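## Task

Remove the black block marked 4 from the tower and place it flat on the table, at least roughly two block widths away from the tower. The remaining tower must stay in its original spot, with its top block flat and centred on it. Neither the removed block nor the top block may be left leaning on the robot. Release the block and move the grippers away at the end; nothing may count as done if only the robot holds it there.

## Robot and tools

Robot: two 6-joint arms with parallel two-finger grippers, named left_arm and right_arm. The names do not refer to image sides. left_arm's base sits at (-0.049, +0.305, 0) m and right_arm's at (+0.029, -0.281, 0) m, both nearly facing +x.

Frame: one shared scene frame. Origin on the table top midway between the arms, +x out over the table, +z up, left_arm on the +y side. All positions are in metres, all orientations are quaternions written w first (qw, qx, qy, qz). A gripper's fingers extend along its own +z axis and close along its own y axis. The reported end_effector_position is the pinch point between the finger pads, just behind the fingertips; at long reach the printed value can be a little off.

The row format, used by every moving call: 16 plain numbers in one flat list covering both arms, even if only one moves. Order: left_arm x, y, z, qw, qx, qy, qz, opening, then right_arm x, y, z, qw, qx, qy, qz, opening. x, y, z and the quaternion are an absolute target pose for that gripper in the scene frame, not an offset. Opening ranges from -1 (closed) to +1 (fully open, 0.087 m). A target more than 0.6 m from the arm's last reported position along any gripper axis is refused and nothing is sent. To keep an arm still, resend its last reported position and quaternion together with the opening it should keep. To hold orientation, repeat the same quaternion you chose rather than the drifting reported one.

Tools:
- execute_actions {actions, pictures}. actions is a list with at most one item. An empty list just returns the current state. {"rows": [[16 numbers], ...], "steps": n} plays up to 15 rows, one per control step of 1/30 s (steps at most 15, default 15); if rows run out, the last repeats. {"steps": n} with no rows is a wait of up to 300 steps counted from the previous result, including thinking time. pictures (boolean) asks for camera images, which come by default.
- move {target, speed}. target is one 16-number row as above. Both grippers travel in straight lines to their poses, finishing together, over 0.5 to 10 s (cut off at 10 s). speed is the top path speed in m/s, 0.002 to 0.5, default 0.25; rotation is capped at twice that in rad/s. Opening is applied at the start. Paths ignore obstacles and the other arm. Grippers lag and may overshoot speed, especially with the arm stretched out.
- wait {seconds}: 0 to 10 s; nothing new is sent.
- zoom_image {camera, region}: camera is cam_head_left, cam_head_right, cam_high or cam_low (each 896x504); region is [x0, y0, x1, y1] in pixels from the top-left, at most 504x504.
- read_manual {section}: licence texts only.
- finished_scene {scene}: ends the current scene (give its number) irreversibly and reports success.

Control behaviour: each step the commanded pose is clipped to within 70 mm and 16 degrees of the measured pose, then reached by damped inverse kinematics, position before orientation. After an action the arm only continues to its last clipped pose, so far targets need further calls; check the result pose. Joint friction can leave the gripper up to about 31 mm short, and very small commands may not move it at all.

Result lines: the state line gives each gripper's position and quaternion. grip_measured is finger opening on the command scale (the last Joint positions value is opening in metres); readings may be off by about 1 mm. To grip, command roughly 0.02 below grip_measured; less margin grips more gently. Finger force is about 20 N per pad; fast closing squeezes harder. "pose unreachable" means the clearance check altered or blocked a command; HELD marks steps not sent. A move adds a "move:" line with its ending (done, off_target, moving, held, fault) and limits (paced = pose clipped; held = steps blocked, after which the arm may jump faster), plus each gripper's distance from its target. "Hand target" shows where the controller is currently driving each gripper. Joint torque readings have per-arm offsets and noise. MOTOR HOT appears at 75 °C; at 90 °C that arm stops for 10 s; at 100 °C it drops everything. OVER-TEMPERATURE FAULT and FAULT lines report stops. Holding loads heats motors, even while idle.

Joint ranges (rad): waist -2.618 to 3.054, shoulder 0 to 3.142, elbow 0 to 3.142, wrist pitch -1.571 to 1.571, wrist yaw -1.571 to 1.571, wrist roll -2.094 to 2.094.

Avoid: collisions or pressing between the two arms; knocking the tower or any block off the table; fast approaches into contact or targets placed deep past a contact, which press hard; dropping or slamming blocks. Occasional brief tugs on held items or nudges to loose objects can happen. Finish with the block released on the table, the grippers opened and withdrawn, and nothing resting on the robot.

Each tool is called after ">>>" by a JSON object that holds its "fn" and its "kwargs", one argument or row to a line.

## Session

I'll start by looking at the scene.

>>> {"fn": "execute_actions", "kwargs": {
  "actions": []
}}

Scene clock: 0.00 s of 3920.00 s.
left_arm: end_effector_position=(+0.1678, -0.2152, +0.1676) grip_measured=+1.000 end_effector_quat_wxyz=(+0.339, +0.927, -0.043, +0.151) | right_arm: end_effector_position=(+0.4033, -0.6792, +0.0968) grip_measured=+1.000 end_effector_quat_wxyz=(+0.388, +0.395, +0.591, -0.586)
Joint positions: left_arm=[-1.457  1.987  1.668 -0.492 -0.04   1.994  0.087] | right_arm=[-0.475  2.287  1.285  0.981  1.057 -0.378  0.087]
Joint velocities: left_arm=[-0.022  0.007 -0.027 -0.037  0.007 -0.037  0.   ] | right_arm=[ 0.007 -0.037  0.002 -0.022 -0.022  0.007  0.   ]
Joint torques (N m, as the arm reports them, + toward a larger angle): no reading
Motor temperatures (°C, as the motors report them): left_arm=[30 29 28 30 29 32] | right_arm=[31 31 29 31 28 29]
Hand target (left_arm): +0.168, -0.215, +0.168; +0.339, +0.927, -0.043, +0.151
Hand target (right_arm): +0.403, -0.679, +0.097; +0.388, +0.395, +0.591, -0.586

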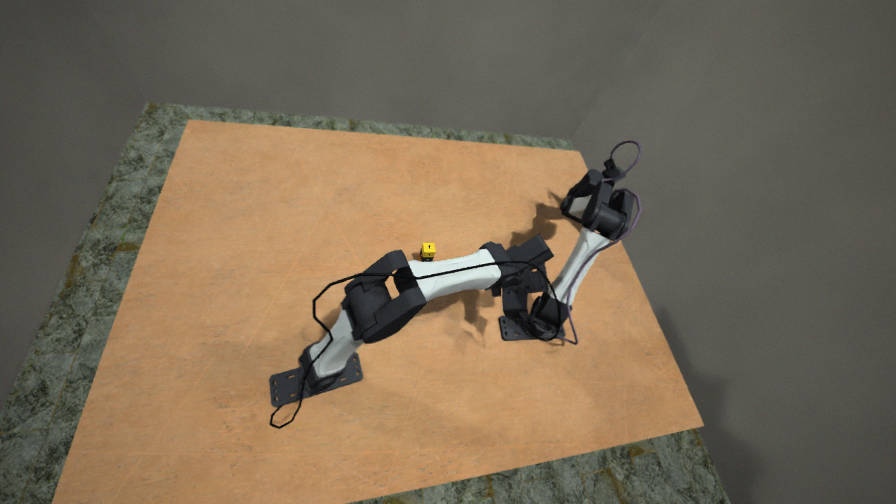

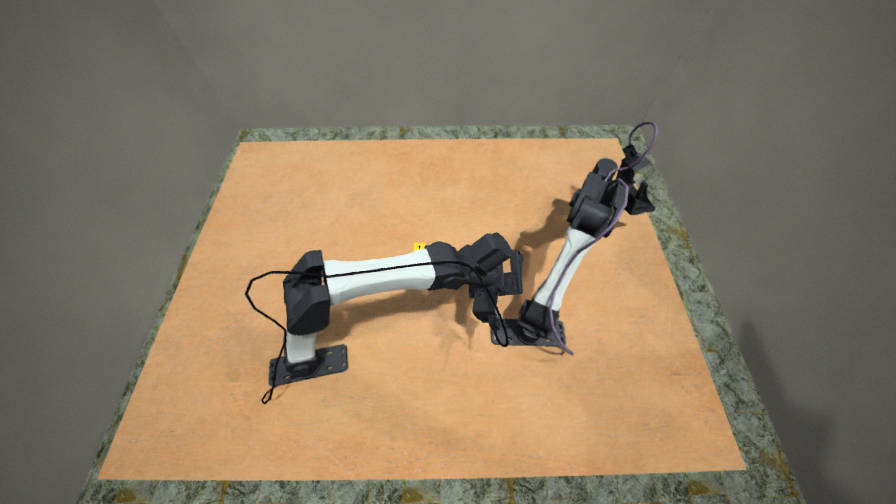

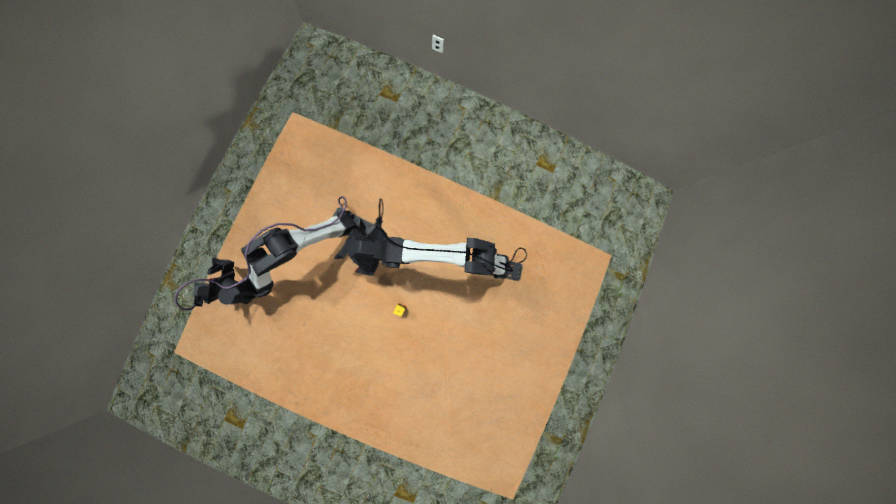

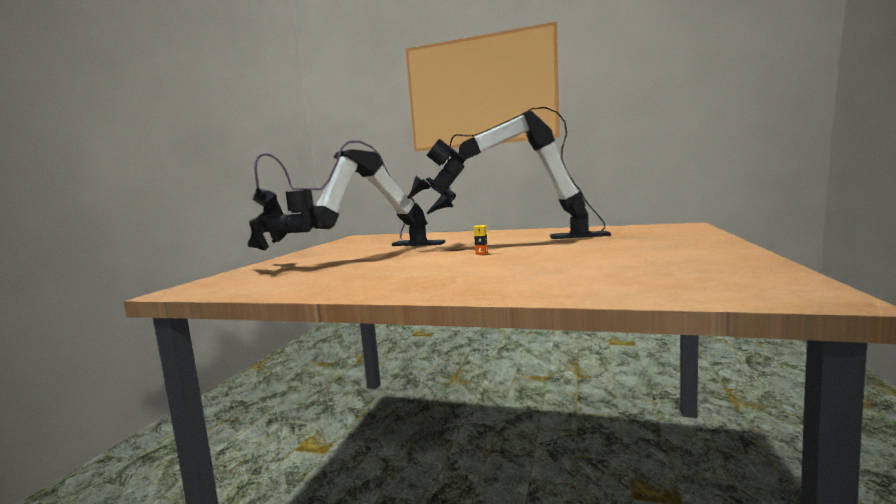

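>>> {"fn": "zoom_image", "kwargs": {
  "camera": "cam_low",
  "region": [440, 200, 520, 270]
}}

>>> {"fn": "zoom_image", "kwargs": {
  "camera": "cam_high",
  "region": [360, 280, 440, 340]
}}

>>> {"fn": "zoom_image", "kwargs": {
  "camera": "cam_head_left",
  "region": [390, 220, 470, 280]
}}

Region (440, 200, 520, 270) of cam_low's 896x504 image, scaled by 6.300, with more detail than that image has; it fills the top 441 rows of this view, and the rest is white.

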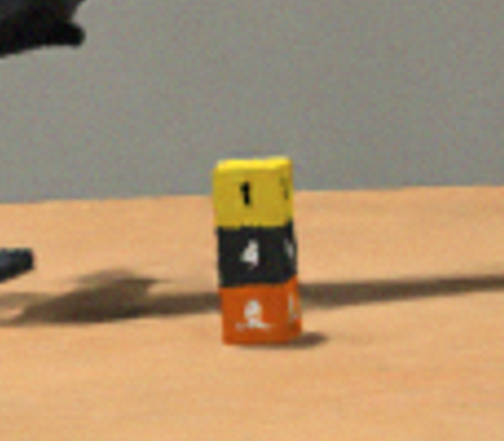

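Region (360, 280, 440, 340) of cam_high's 896x504 image, scaled by 6.300, with more detail than that image has; it fills the top 378 rows of this view, and the rest is white.

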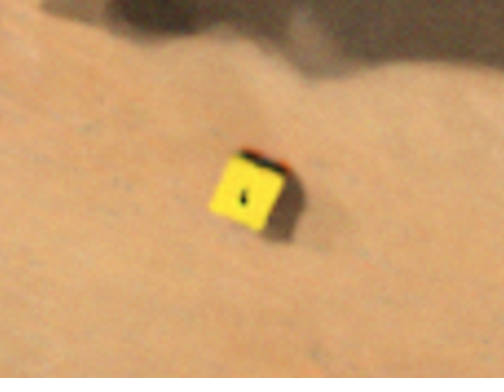

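Region (390, 220, 470, 280) of cam_head_left's 896x504 image, scaled by 6.300, with more detail than that image has; it fills the top 378 rows of this view, and the rest is white.

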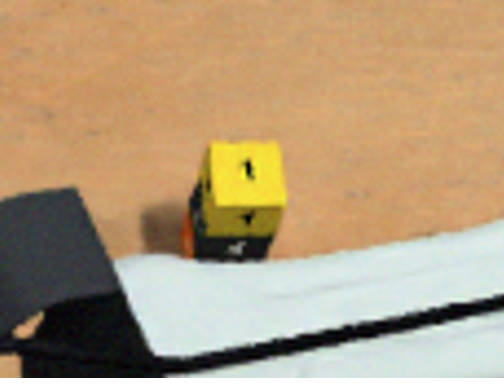

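>>> {"fn": "zoom_image", "kwargs": {
  "camera": "cam_high",
  "region": [300, 170, 560, 340]
}}

>>> {"fn": "zoom_image", "kwargs": {
  "camera": "cam_head_right",
  "region": [240, 210, 600, 420]
}}

Region (300, 170, 560, 340) of cam_high's 896x504 image, scaled by 1.938, with more detail than that image has; it fills the top 330 rows of this view, and the rest is white.

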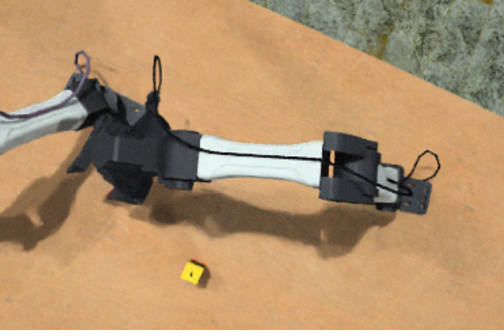

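Region (240, 210, 600, 420) of cam_head_right's 896x504 image, scaled by 1.400, with more detail than that image has; it fills the top 294 rows of this view, and the rest is white.

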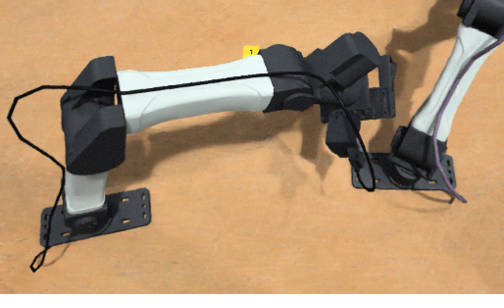

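>>> {"fn": "zoom_image", "kwargs": {
  "camera": "cam_head_left",
  "region": [250, 320, 390, 430]
}}

>>> {"fn": "zoom_image", "kwargs": {
  "camera": "cam_head_left",
  "region": [470, 270, 610, 370]
}}

>>> {"fn": "zoom_image", "kwargs": {
  "camera": "cam_low",
  "region": [370, 180, 630, 270]
}}

Region (250, 320, 390, 430) of cam_head_left's 896x504 image, scaled by 3.600, with more detail than that image has; it fills the top 396 rows of this view, and the rest is white.

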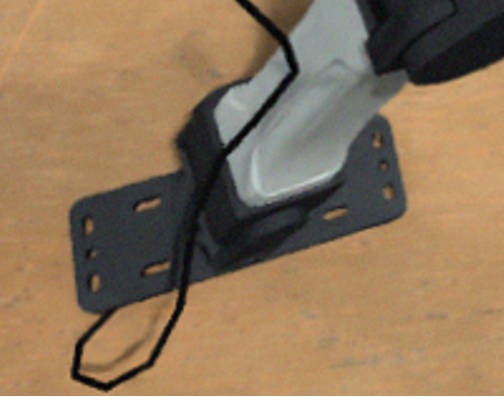

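Region (470, 270, 610, 370) of cam_head_left's 896x504 image, scaled by 3.600, with more detail than that image has; it fills the top 360 rows of this view, and the rest is white.

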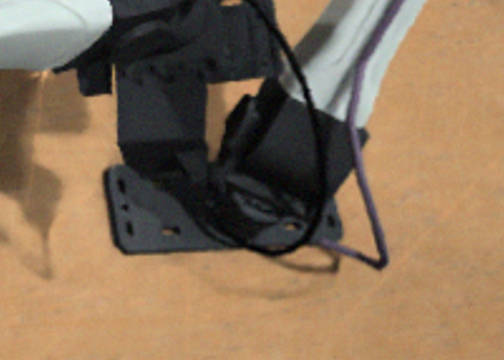

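Region (370, 180, 630, 270) of cam_low's 896x504 image, scaled by 1.938, with more detail than that image has; it fills the top 174 rows of this view, and the rest is white.

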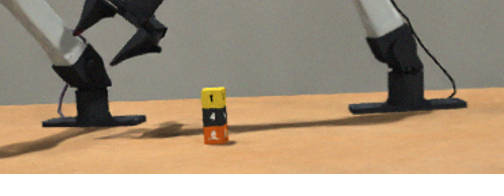

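>>> {"fn": "zoom_image", "kwargs": {
  "camera": "cam_head_right",
  "region": [220, 120, 280, 165]
}}

>>> {"fn": "zoom_image", "kwargs": {
  "camera": "cam_head_right",
  "region": [590, 115, 670, 175]
}}

>>> {"fn": "zoom_image", "kwargs": {
  "camera": "cam_head_right",
  "region": [80, 450, 140, 500]
}}

>>> {"fn": "zoom_image", "kwargs": {
  "camera": "cam_head_right",
  "region": [710, 440, 770, 490]
}}

Region (220, 120, 280, 165) of cam_head_right's 896x504 image, scaled by 8.400, with more detail than that image has; it fills the top 378 rows of this view, and the rest is white.

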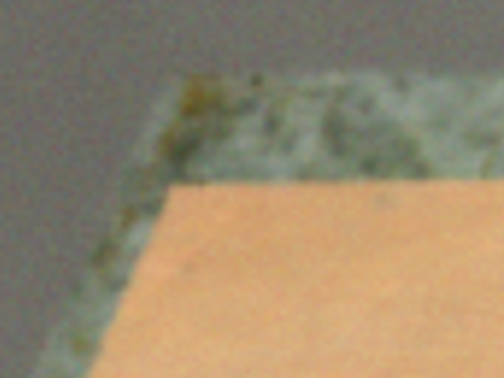

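Region (590, 115, 670, 175) of cam_head_right's 896x504 image, scaled by 6.300, with more detail than that image has; it fills the top 378 rows of this view, and the rest is white.

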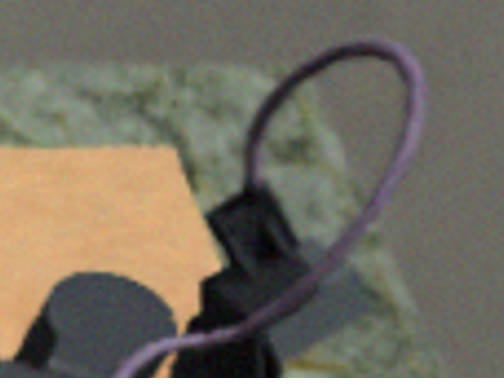

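Region (80, 450, 140, 500) of cam_head_right's 896x504 image, scaled by 8.400, with more detail than that image has.

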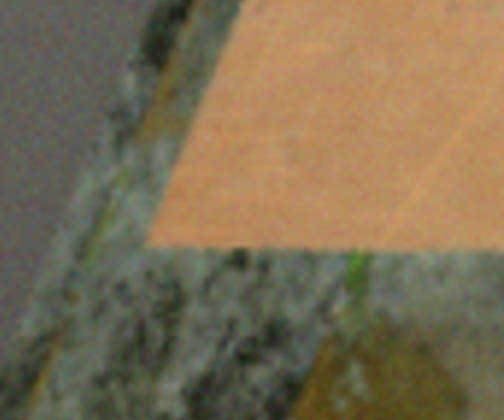

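Region (710, 440, 770, 490) of cam_head_right's 896x504 image, scaled by 8.400, with more detail than that image has.

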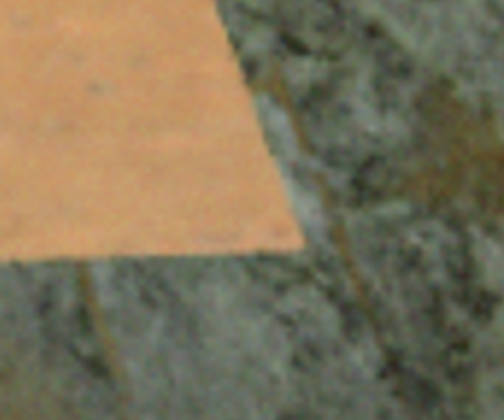

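>>> {"fn": "zoom_image", "kwargs": {
  "camera": "cam_high",
  "region": [270, 95, 330, 140]
}}

>>> {"fn": "zoom_image", "kwargs": {
  "camera": "cam_high",
  "region": [580, 235, 640, 280]
}}

>>> {"fn": "zoom_image", "kwargs": {
  "camera": "cam_high",
  "region": [485, 459, 545, 504]
}}

>>> {"fn": "zoom_image", "kwargs": {
  "camera": "cam_high",
  "region": [150, 330, 210, 375]
}}

Region (270, 95, 330, 140) of cam_high's 896x504 image, scaled by 8.400, with more detail than that image has; it fills the top 378 rows of this view, and the rest is white.

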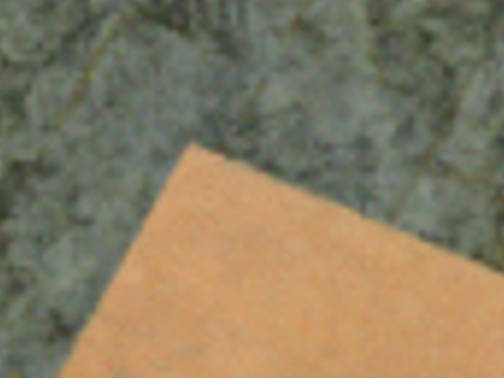

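Region (580, 235, 640, 280) of cam_high's 896x504 image, scaled by 8.400, with more detail than that image has; it fills the top 378 rows of this view, and the rest is white.

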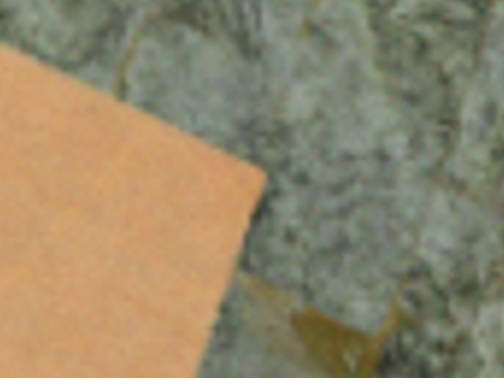

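Region (485, 459, 545, 504) of cam_high's 896x504 image, scaled by 8.400, with more detail than that image has; it fills the top 378 rows of this view, and the rest is white.

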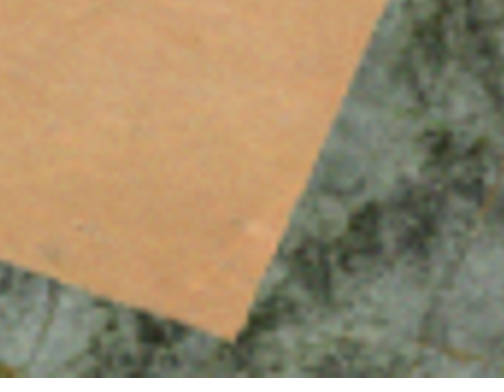

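Region (150, 330, 210, 375) of cam_high's 896x504 image, scaled by 8.400, with more detail than that image has; it fills the top 378 rows of this view, and the rest is white.

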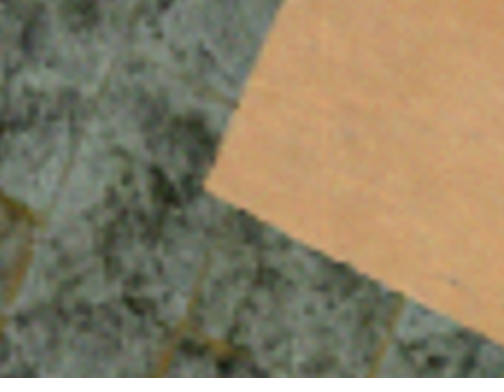

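>>> {"fn": "zoom_image", "kwargs": {
  "camera": "cam_head_right",
  "region": [395, 225, 445, 265]
}}

>>> {"fn": "zoom_image", "kwargs": {
  "camera": "cam_high",
  "region": [385, 295, 417, 325]
}}

>>> {"fn": "zoom_image", "kwargs": {
  "camera": "cam_low",
  "region": [460, 218, 504, 262]
}}

Region (395, 225, 445, 265) of cam_head_right's 896x504 image, scaled by 10.080, with more detail than that image has; it fills the top 403 rows of this view, and the rest is white.

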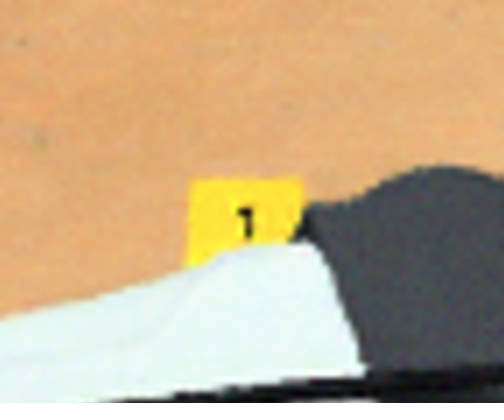

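Region (385, 295, 417, 325) of cam_high's 896x504 image, scaled by 15.750, with more detail than that image has; it fills the top 472 rows of this view, and the rest is white.

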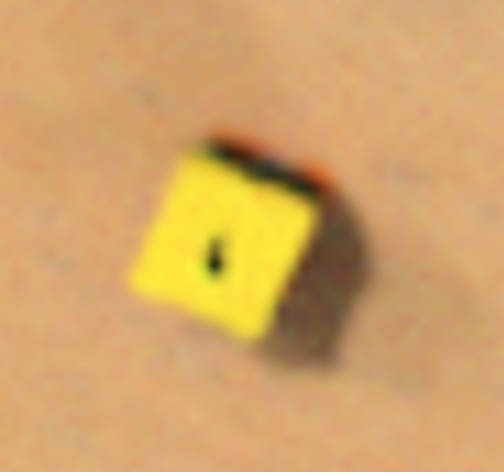

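Region (460, 218, 504, 262) of cam_low's 896x504 image, scaled by 11.455, with more detail than that image has.

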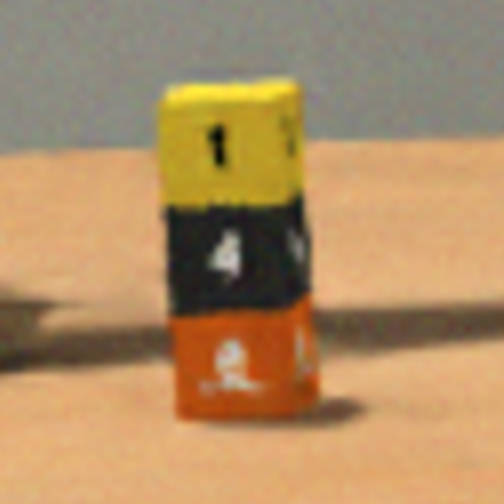

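>>> {"fn": "move", "kwargs": {
  "target": [0.18, 0.25, 0.15, 0, 0.7071, 0.7071, 0, 1, 0.255, -0.14, 0.15, 0.0872, 0, 0.9962, 0, 1],
  "speed": 0.35
}}

Scene clock: 123.20 s of 3920.00 s.
left_arm: end_effector_position=(+0.1920, +0.2492, +0.1534) grip_measured=+1.000 end_effector_quat_wxyz=(+0.011, +0.708, +0.706, +0.015) | right_arm: end_effector_position=(+0.2527, -0.1492, +0.1499) grip_measured=+1.000 end_effector_quat_wxyz=(+0.084, +0.005, +0.996, -0.013)
Joint positions: left_arm=[-0.597  1.497  1.359 -1.401 -0.019  1.177  0.087] | right_arm=[ 0.57   1.537  1.4   -1.301  0.108  0.529  0.087]
Joint velocities: left_arm=[ 0.012  0.002 -0.012  0.081  0.066  0.022  0.   ] | right_arm=[-0.012  0.007  0.002 -0.051  0.051 -0.037  0.   ]
Joint torques (N m, as the arm reports them, + toward a larger angle): left_arm=[ 0.93 -4.44  6.02  0.33  0.17 -0.01] | right_arm=[ 0.96 -4.87  8.45  0.54  0.    0.03]
Motor temperatures (°C, as the motors report them): left_arm=[30 46 37 36 29 32] | right_arm=[31 53 36 38 28 29]
Hand target (left_arm): +0.187, +0.251, +0.149; -0.002, +0.709, +0.706, +0.004
Hand target (right_arm): +0.254, -0.144, +0.152; +0.081, +0.005, +0.997, -0.011
Off the commanded pose (left_arm): 0.013 m, 2 deg.
Off the commanded pose (right_arm): 0.009 m, 2 deg.
After step 90, 117.00 s passed at rest.
move: off_target (left_arm)

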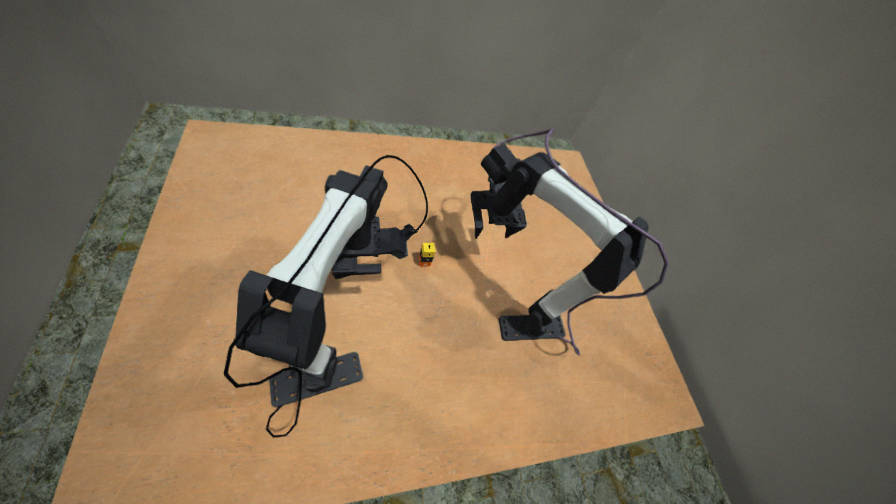

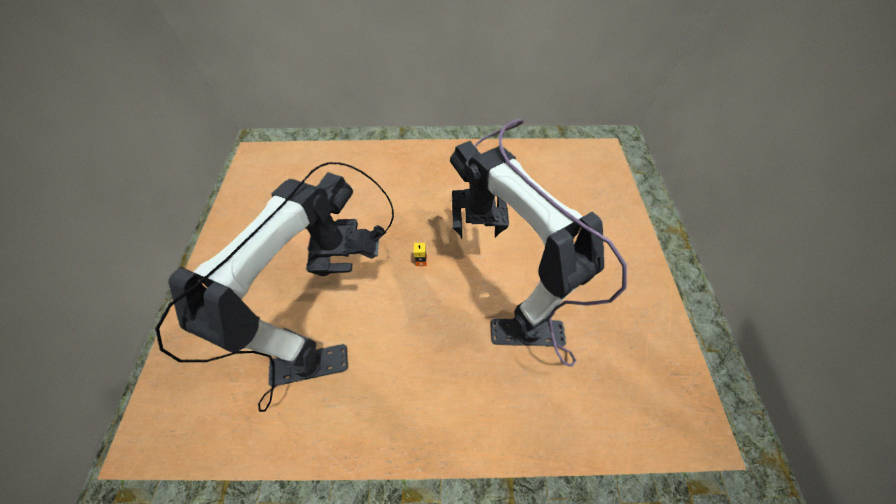

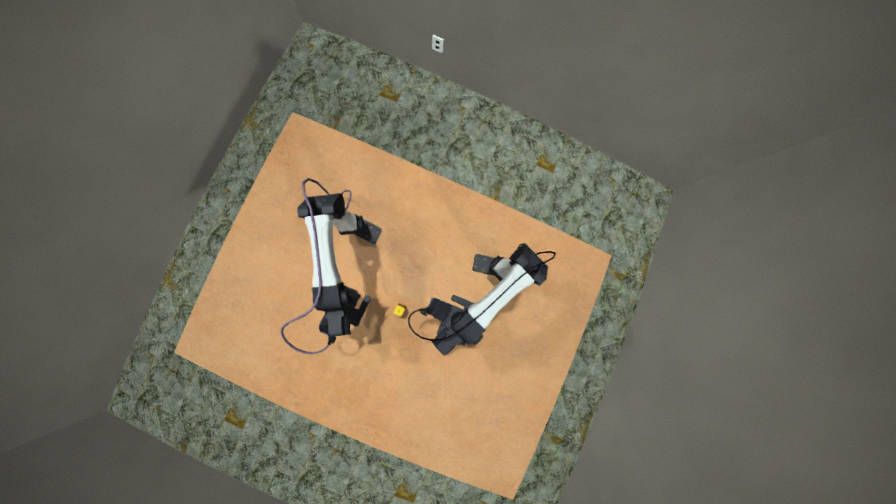

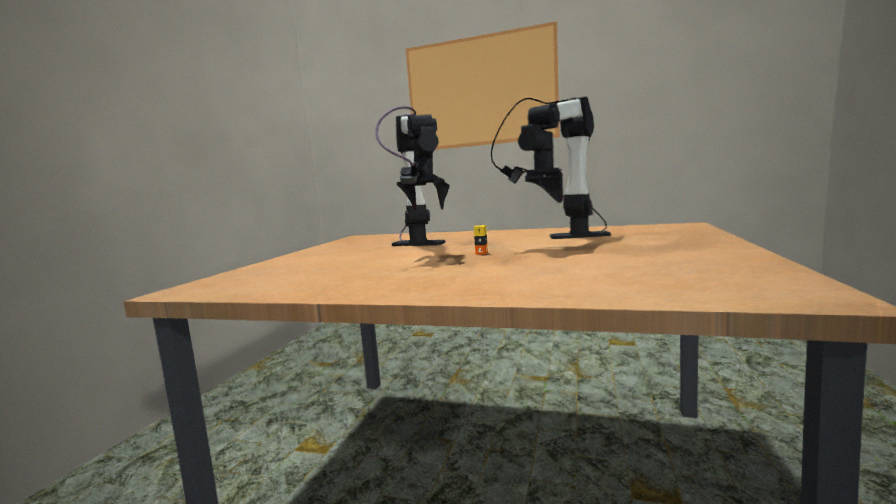

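>>> {"fn": "zoom_image", "kwargs": {
  "camera": "cam_head_right",
  "region": [400, 190, 520, 280]
}}

>>> {"fn": "zoom_image", "kwargs": {
  "camera": "cam_head_right",
  "region": [399, 232, 443, 276]
}}

>>> {"fn": "zoom_image", "kwargs": {
  "camera": "cam_low",
  "region": [385, 160, 505, 265]
}}

>>> {"fn": "zoom_image", "kwargs": {
  "camera": "cam_head_left",
  "region": [405, 180, 535, 280]
}}

Region (400, 190, 520, 280) of cam_head_right's 896x504 image, scaled by 4.200, with more detail than that image has; it fills the top 378 rows of this view, and the rest is white.

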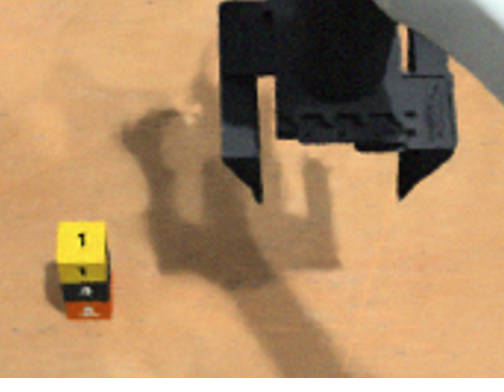

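Region (399, 232, 443, 276) of cam_head_right's 896x504 image, scaled by 11.455, with more detail than that image has.

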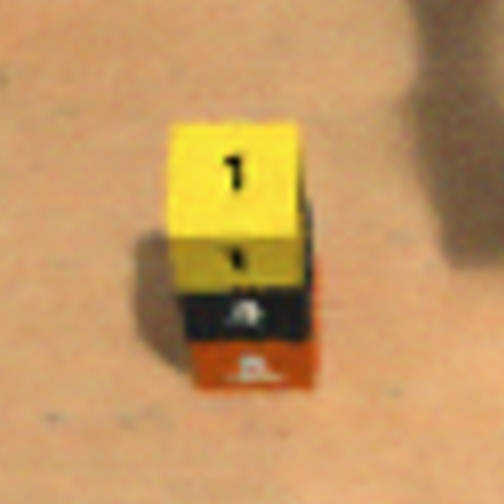

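Region (385, 160, 505, 265) of cam_low's 896x504 image, scaled by 4.200, with more detail than that image has; it fills the top 441 rows of this view, and the rest is white.

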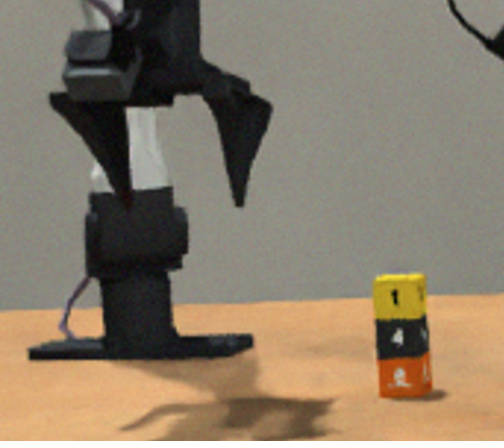

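Region (405, 180, 535, 280) of cam_head_left's 896x504 image, scaled by 3.877, with more detail than that image has; it fills the top 388 rows of this view, and the rest is white.

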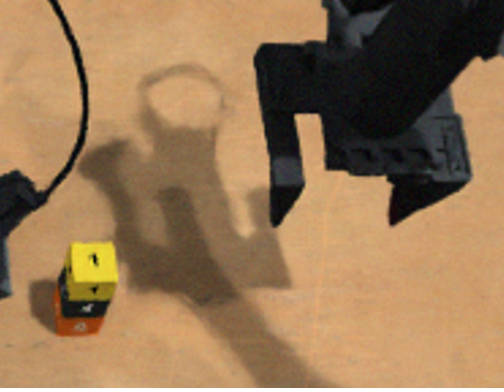

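>>> {"fn": "move", "kwargs": {
  "target": [0.25, 0.27, 0.13, 0.1305, 0, 0.9914, 0, 1, 0.258, 0.023, 0.135, 0.0872, 0, 0.9962, 0, 1],
  "speed": 0.35
}}

Scene clock: 173.43 s of 3920.00 s.
left_arm: end_effector_position=(+0.2450, +0.2667, +0.1335) grip_measured=+1.000 end_effector_quat_wxyz=(+0.131, +0.009, +0.991, -0.004) | right_arm: end_effector_position=(+0.2597, +0.0182, +0.1355) grip_measured=+1.000 end_effector_quat_wxyz=(+0.089, -0.001, +0.996, +0.001)
Joint positions: left_arm=[-0.328  1.568  1.359 -1.1   -0.023 -0.107  0.087] | right_arm=[ 0.937  1.981  1.874 -1.349  0.137  0.884  0.087]
Joint velocities: left_arm=[ 0.007 -0.002  0.002 -0.037 -0.051 -0.022  0.   ] | right_arm=[-0.012  0.007  0.002  0.037 -0.066  0.081  0.   ]
Joint torques (N m, as the arm reports them, + toward a larger angle): left_arm=[ 0.95 -4.63  8.05  1.12 -0.07 -0.17] | right_arm=[ 0.99 -8.83  8.38  0.49  0.18  0.06]
Motor temperatures (°C, as the motors report them): left_arm=[30 39 35 33 29 32] | right_arm=[31 44 40 35 28 29]
Hand target (left_arm): +0.250, +0.270, +0.130; +0.130, -0.001, +0.992, +0.001
Hand target (right_arm): +0.260, +0.021, +0.135; +0.090, -0.000, +0.996, -0.003
Off the commanded pose (left_arm): 0.007 m, 1 deg.
Off the commanded pose (right_arm): 0.005 m, 0 deg.
After step 90, 44.33 s passed at rest.
move: done

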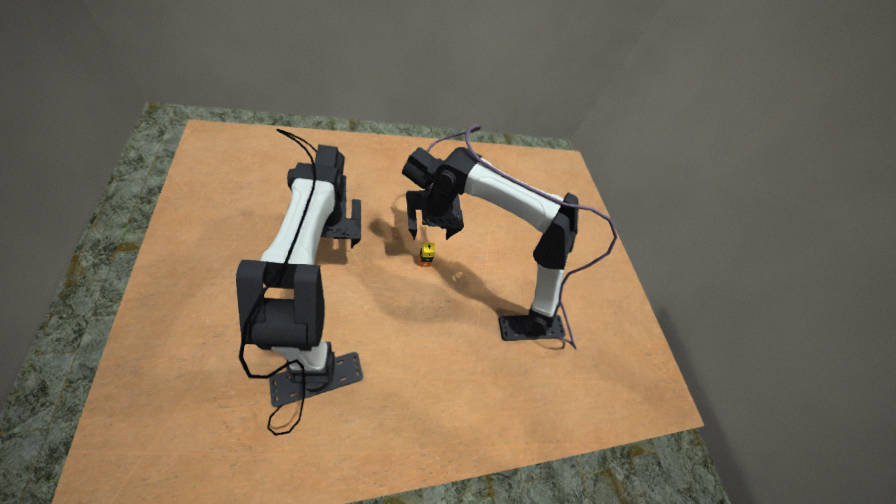

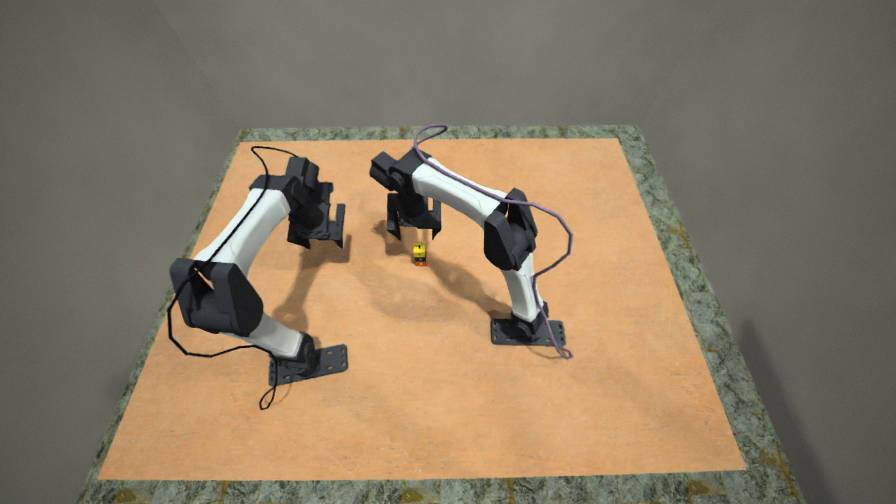

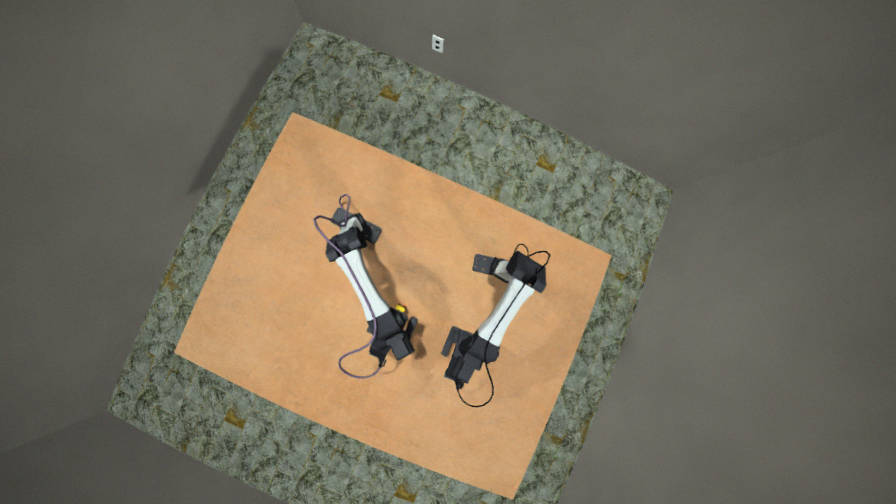

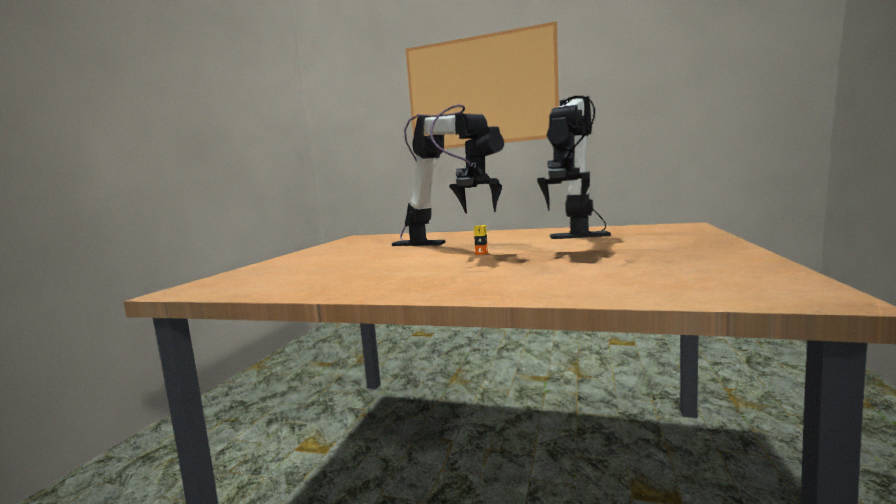

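>>> {"fn": "zoom_image", "kwargs": {
  "camera": "cam_low",
  "region": [444, 180, 524, 260]
}}

>>> {"fn": "zoom_image", "kwargs": {
  "camera": "cam_head_right",
  "region": [380, 205, 460, 275]
}}

>>> {"fn": "zoom_image", "kwargs": {
  "camera": "cam_head_left",
  "region": [395, 205, 475, 275]
}}

Region (444, 180, 524, 260) of cam_low's 896x504 image, scaled by 6.300, with more detail than that image has.

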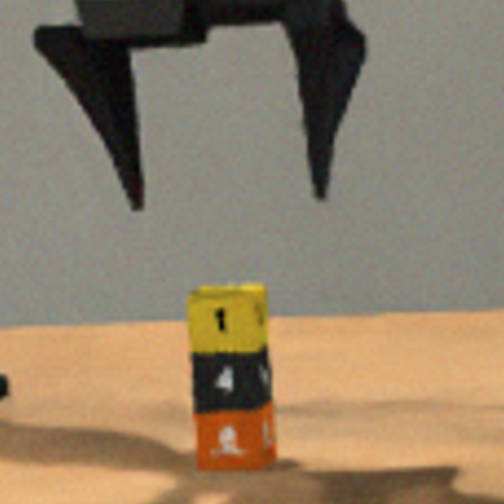

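Region (380, 205, 460, 275) of cam_head_right's 896x504 image, scaled by 6.300, with more detail than that image has; it fills the top 441 rows of this view, and the rest is white.

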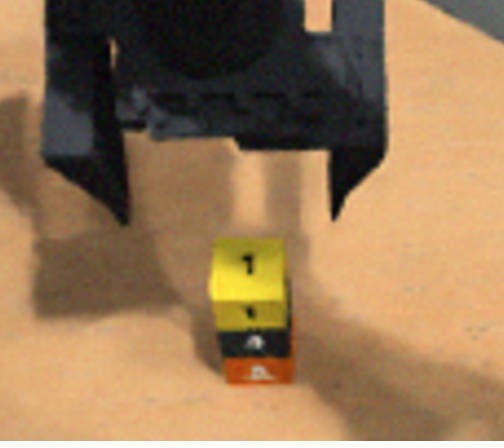

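Region (395, 205, 475, 275) of cam_head_left's 896x504 image, scaled by 6.300, with more detail than that image has; it fills the top 441 rows of this view, and the rest is white.

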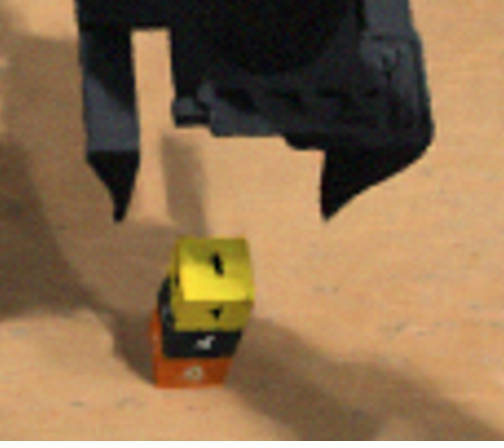

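>>> {"fn": "move", "kwargs": {
  "target": [0.245, 0.2667, 0.1335, 0.131, 0.009, 0.991, -0.004, 0.5, 0.2486, 0.0167, 0.070, 0.0872, 0, 0.9962, 0, 0.5],
  "speed": 0.08
}}

Scene clock: 206.27 s of 3920.00 s.
left_arm: end_effector_position=(+0.2451, +0.2667, +0.1335) grip_measured=+0.500 end_effector_quat_wxyz=(+0.131, +0.008, +0.991, -0.004) | right_arm: end_effector_position=(+0.2529, +0.0163, +0.0722) grip_measured=+0.500 end_effector_quat_wxyz=(+0.087, +0.000, +0.996, -0.000)
Joint positions: left_arm=[-0.328  1.568  1.359 -1.099 -0.024 -0.109  0.066] | right_arm=[ 0.948  1.962  1.596 -1.097  0.137  0.897  0.066]
Joint velocities: left_arm=[-0.007 -0.022  0.012 -0.007 -0.037 -0.051 -0.   ] | right_arm=[-0.017 -0.017 -0.002  0.095 -0.022 -0.022 -0.   ]
Joint torques (N m, as the arm reports them, + toward a larger angle): left_arm=[ 0.21 -6.15  7.48  1.    0.05 -0.04] | right_arm=[  1.05 -10.82   4.75   0.7    0.12   0.06]
Motor temperatures (°C, as the motors report them): left_arm=[30 38 37 34 29 32] | right_arm=[31 46 41 34 28 29]
Hand target (left_arm): +0.245, +0.267, +0.134; +0.131, +0.009, +0.991, -0.004
Hand target (right_arm): +0.248, +0.016, +0.070; +0.087, -0.000, +0.996, -0.001
Off the commanded pose (left_arm): 0.000 m, 0 deg.
Off the commanded pose (right_arm): 0.005 m, 0 deg.
After step 90, 28.47 s passed at rest.
move: done

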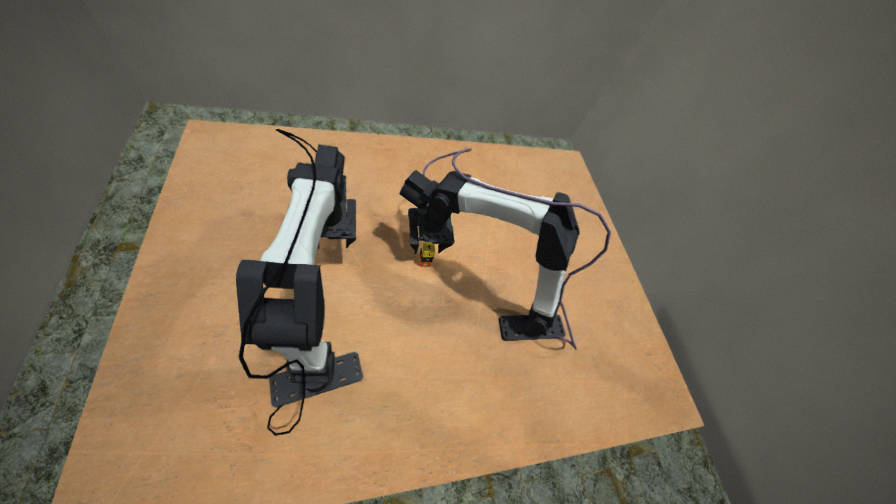

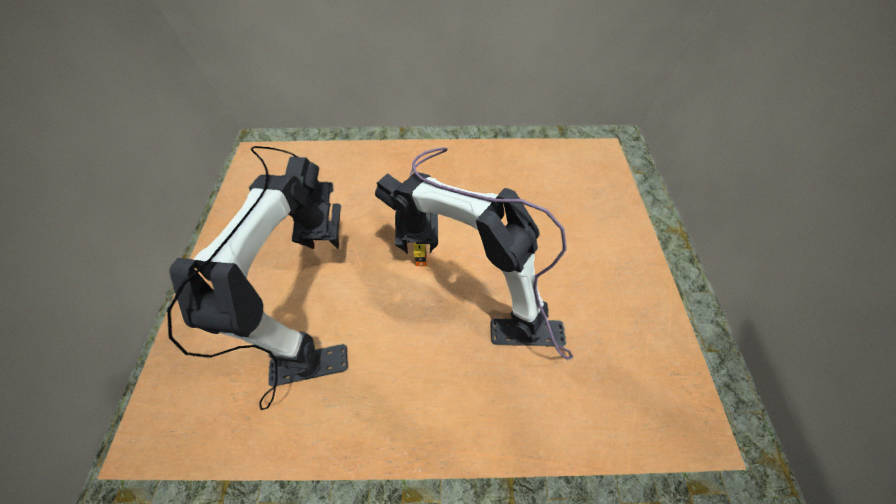

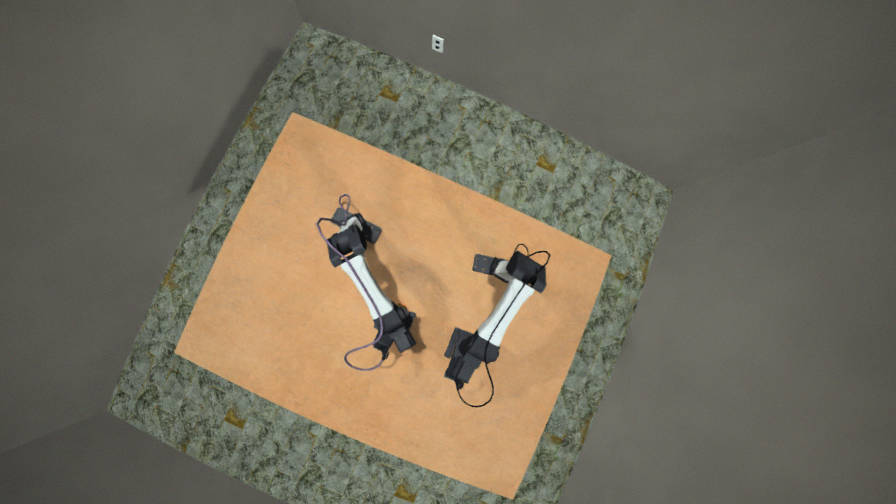

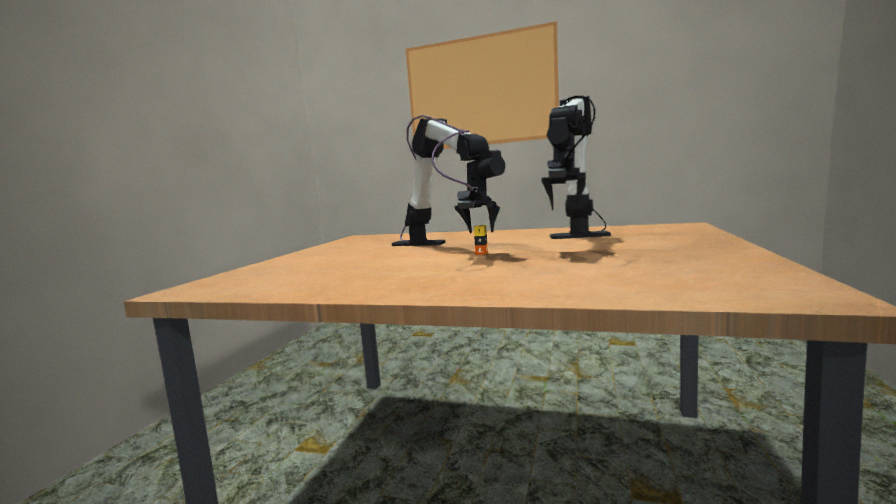

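>>> {"fn": "zoom_image", "kwargs": {
  "camera": "cam_low",
  "region": [452, 204, 508, 260]
}}

>>> {"fn": "zoom_image", "kwargs": {
  "camera": "cam_head_right",
  "region": [392, 225, 448, 275]
}}

>>> {"fn": "zoom_image", "kwargs": {
  "camera": "cam_head_left",
  "region": [400, 225, 456, 275]
}}

Region (452, 204, 508, 260) of cam_low's 896x504 image, scaled by 9.000, with more detail than that image has.

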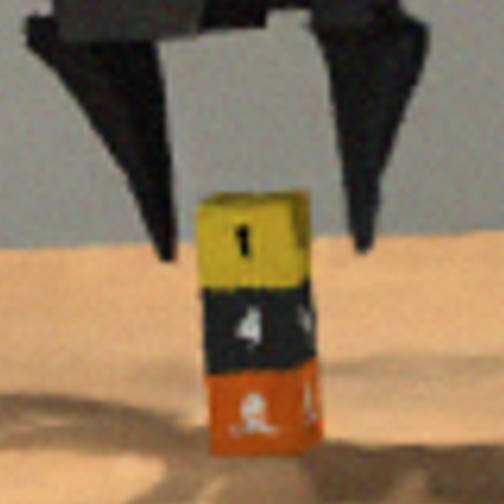

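Region (392, 225, 448, 275) of cam_head_right's 896x504 image, scaled by 9.000, with more detail than that image has; it fills the top 450 rows of this view, and the rest is white.

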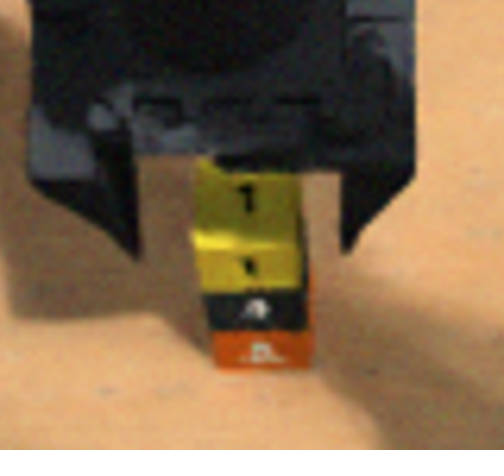

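Region (400, 225, 456, 275) of cam_head_left's 896x504 image, scaled by 9.000, with more detail than that image has; it fills the top 450 rows of this view, and the rest is white.

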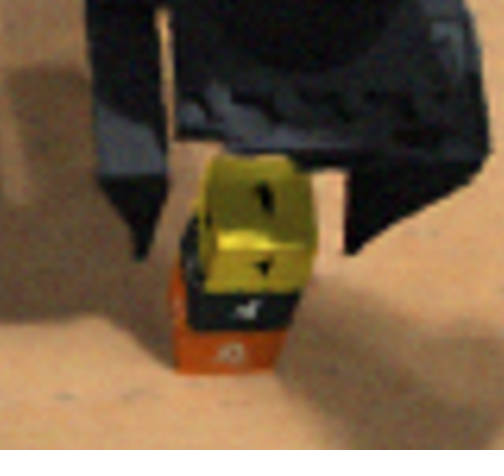

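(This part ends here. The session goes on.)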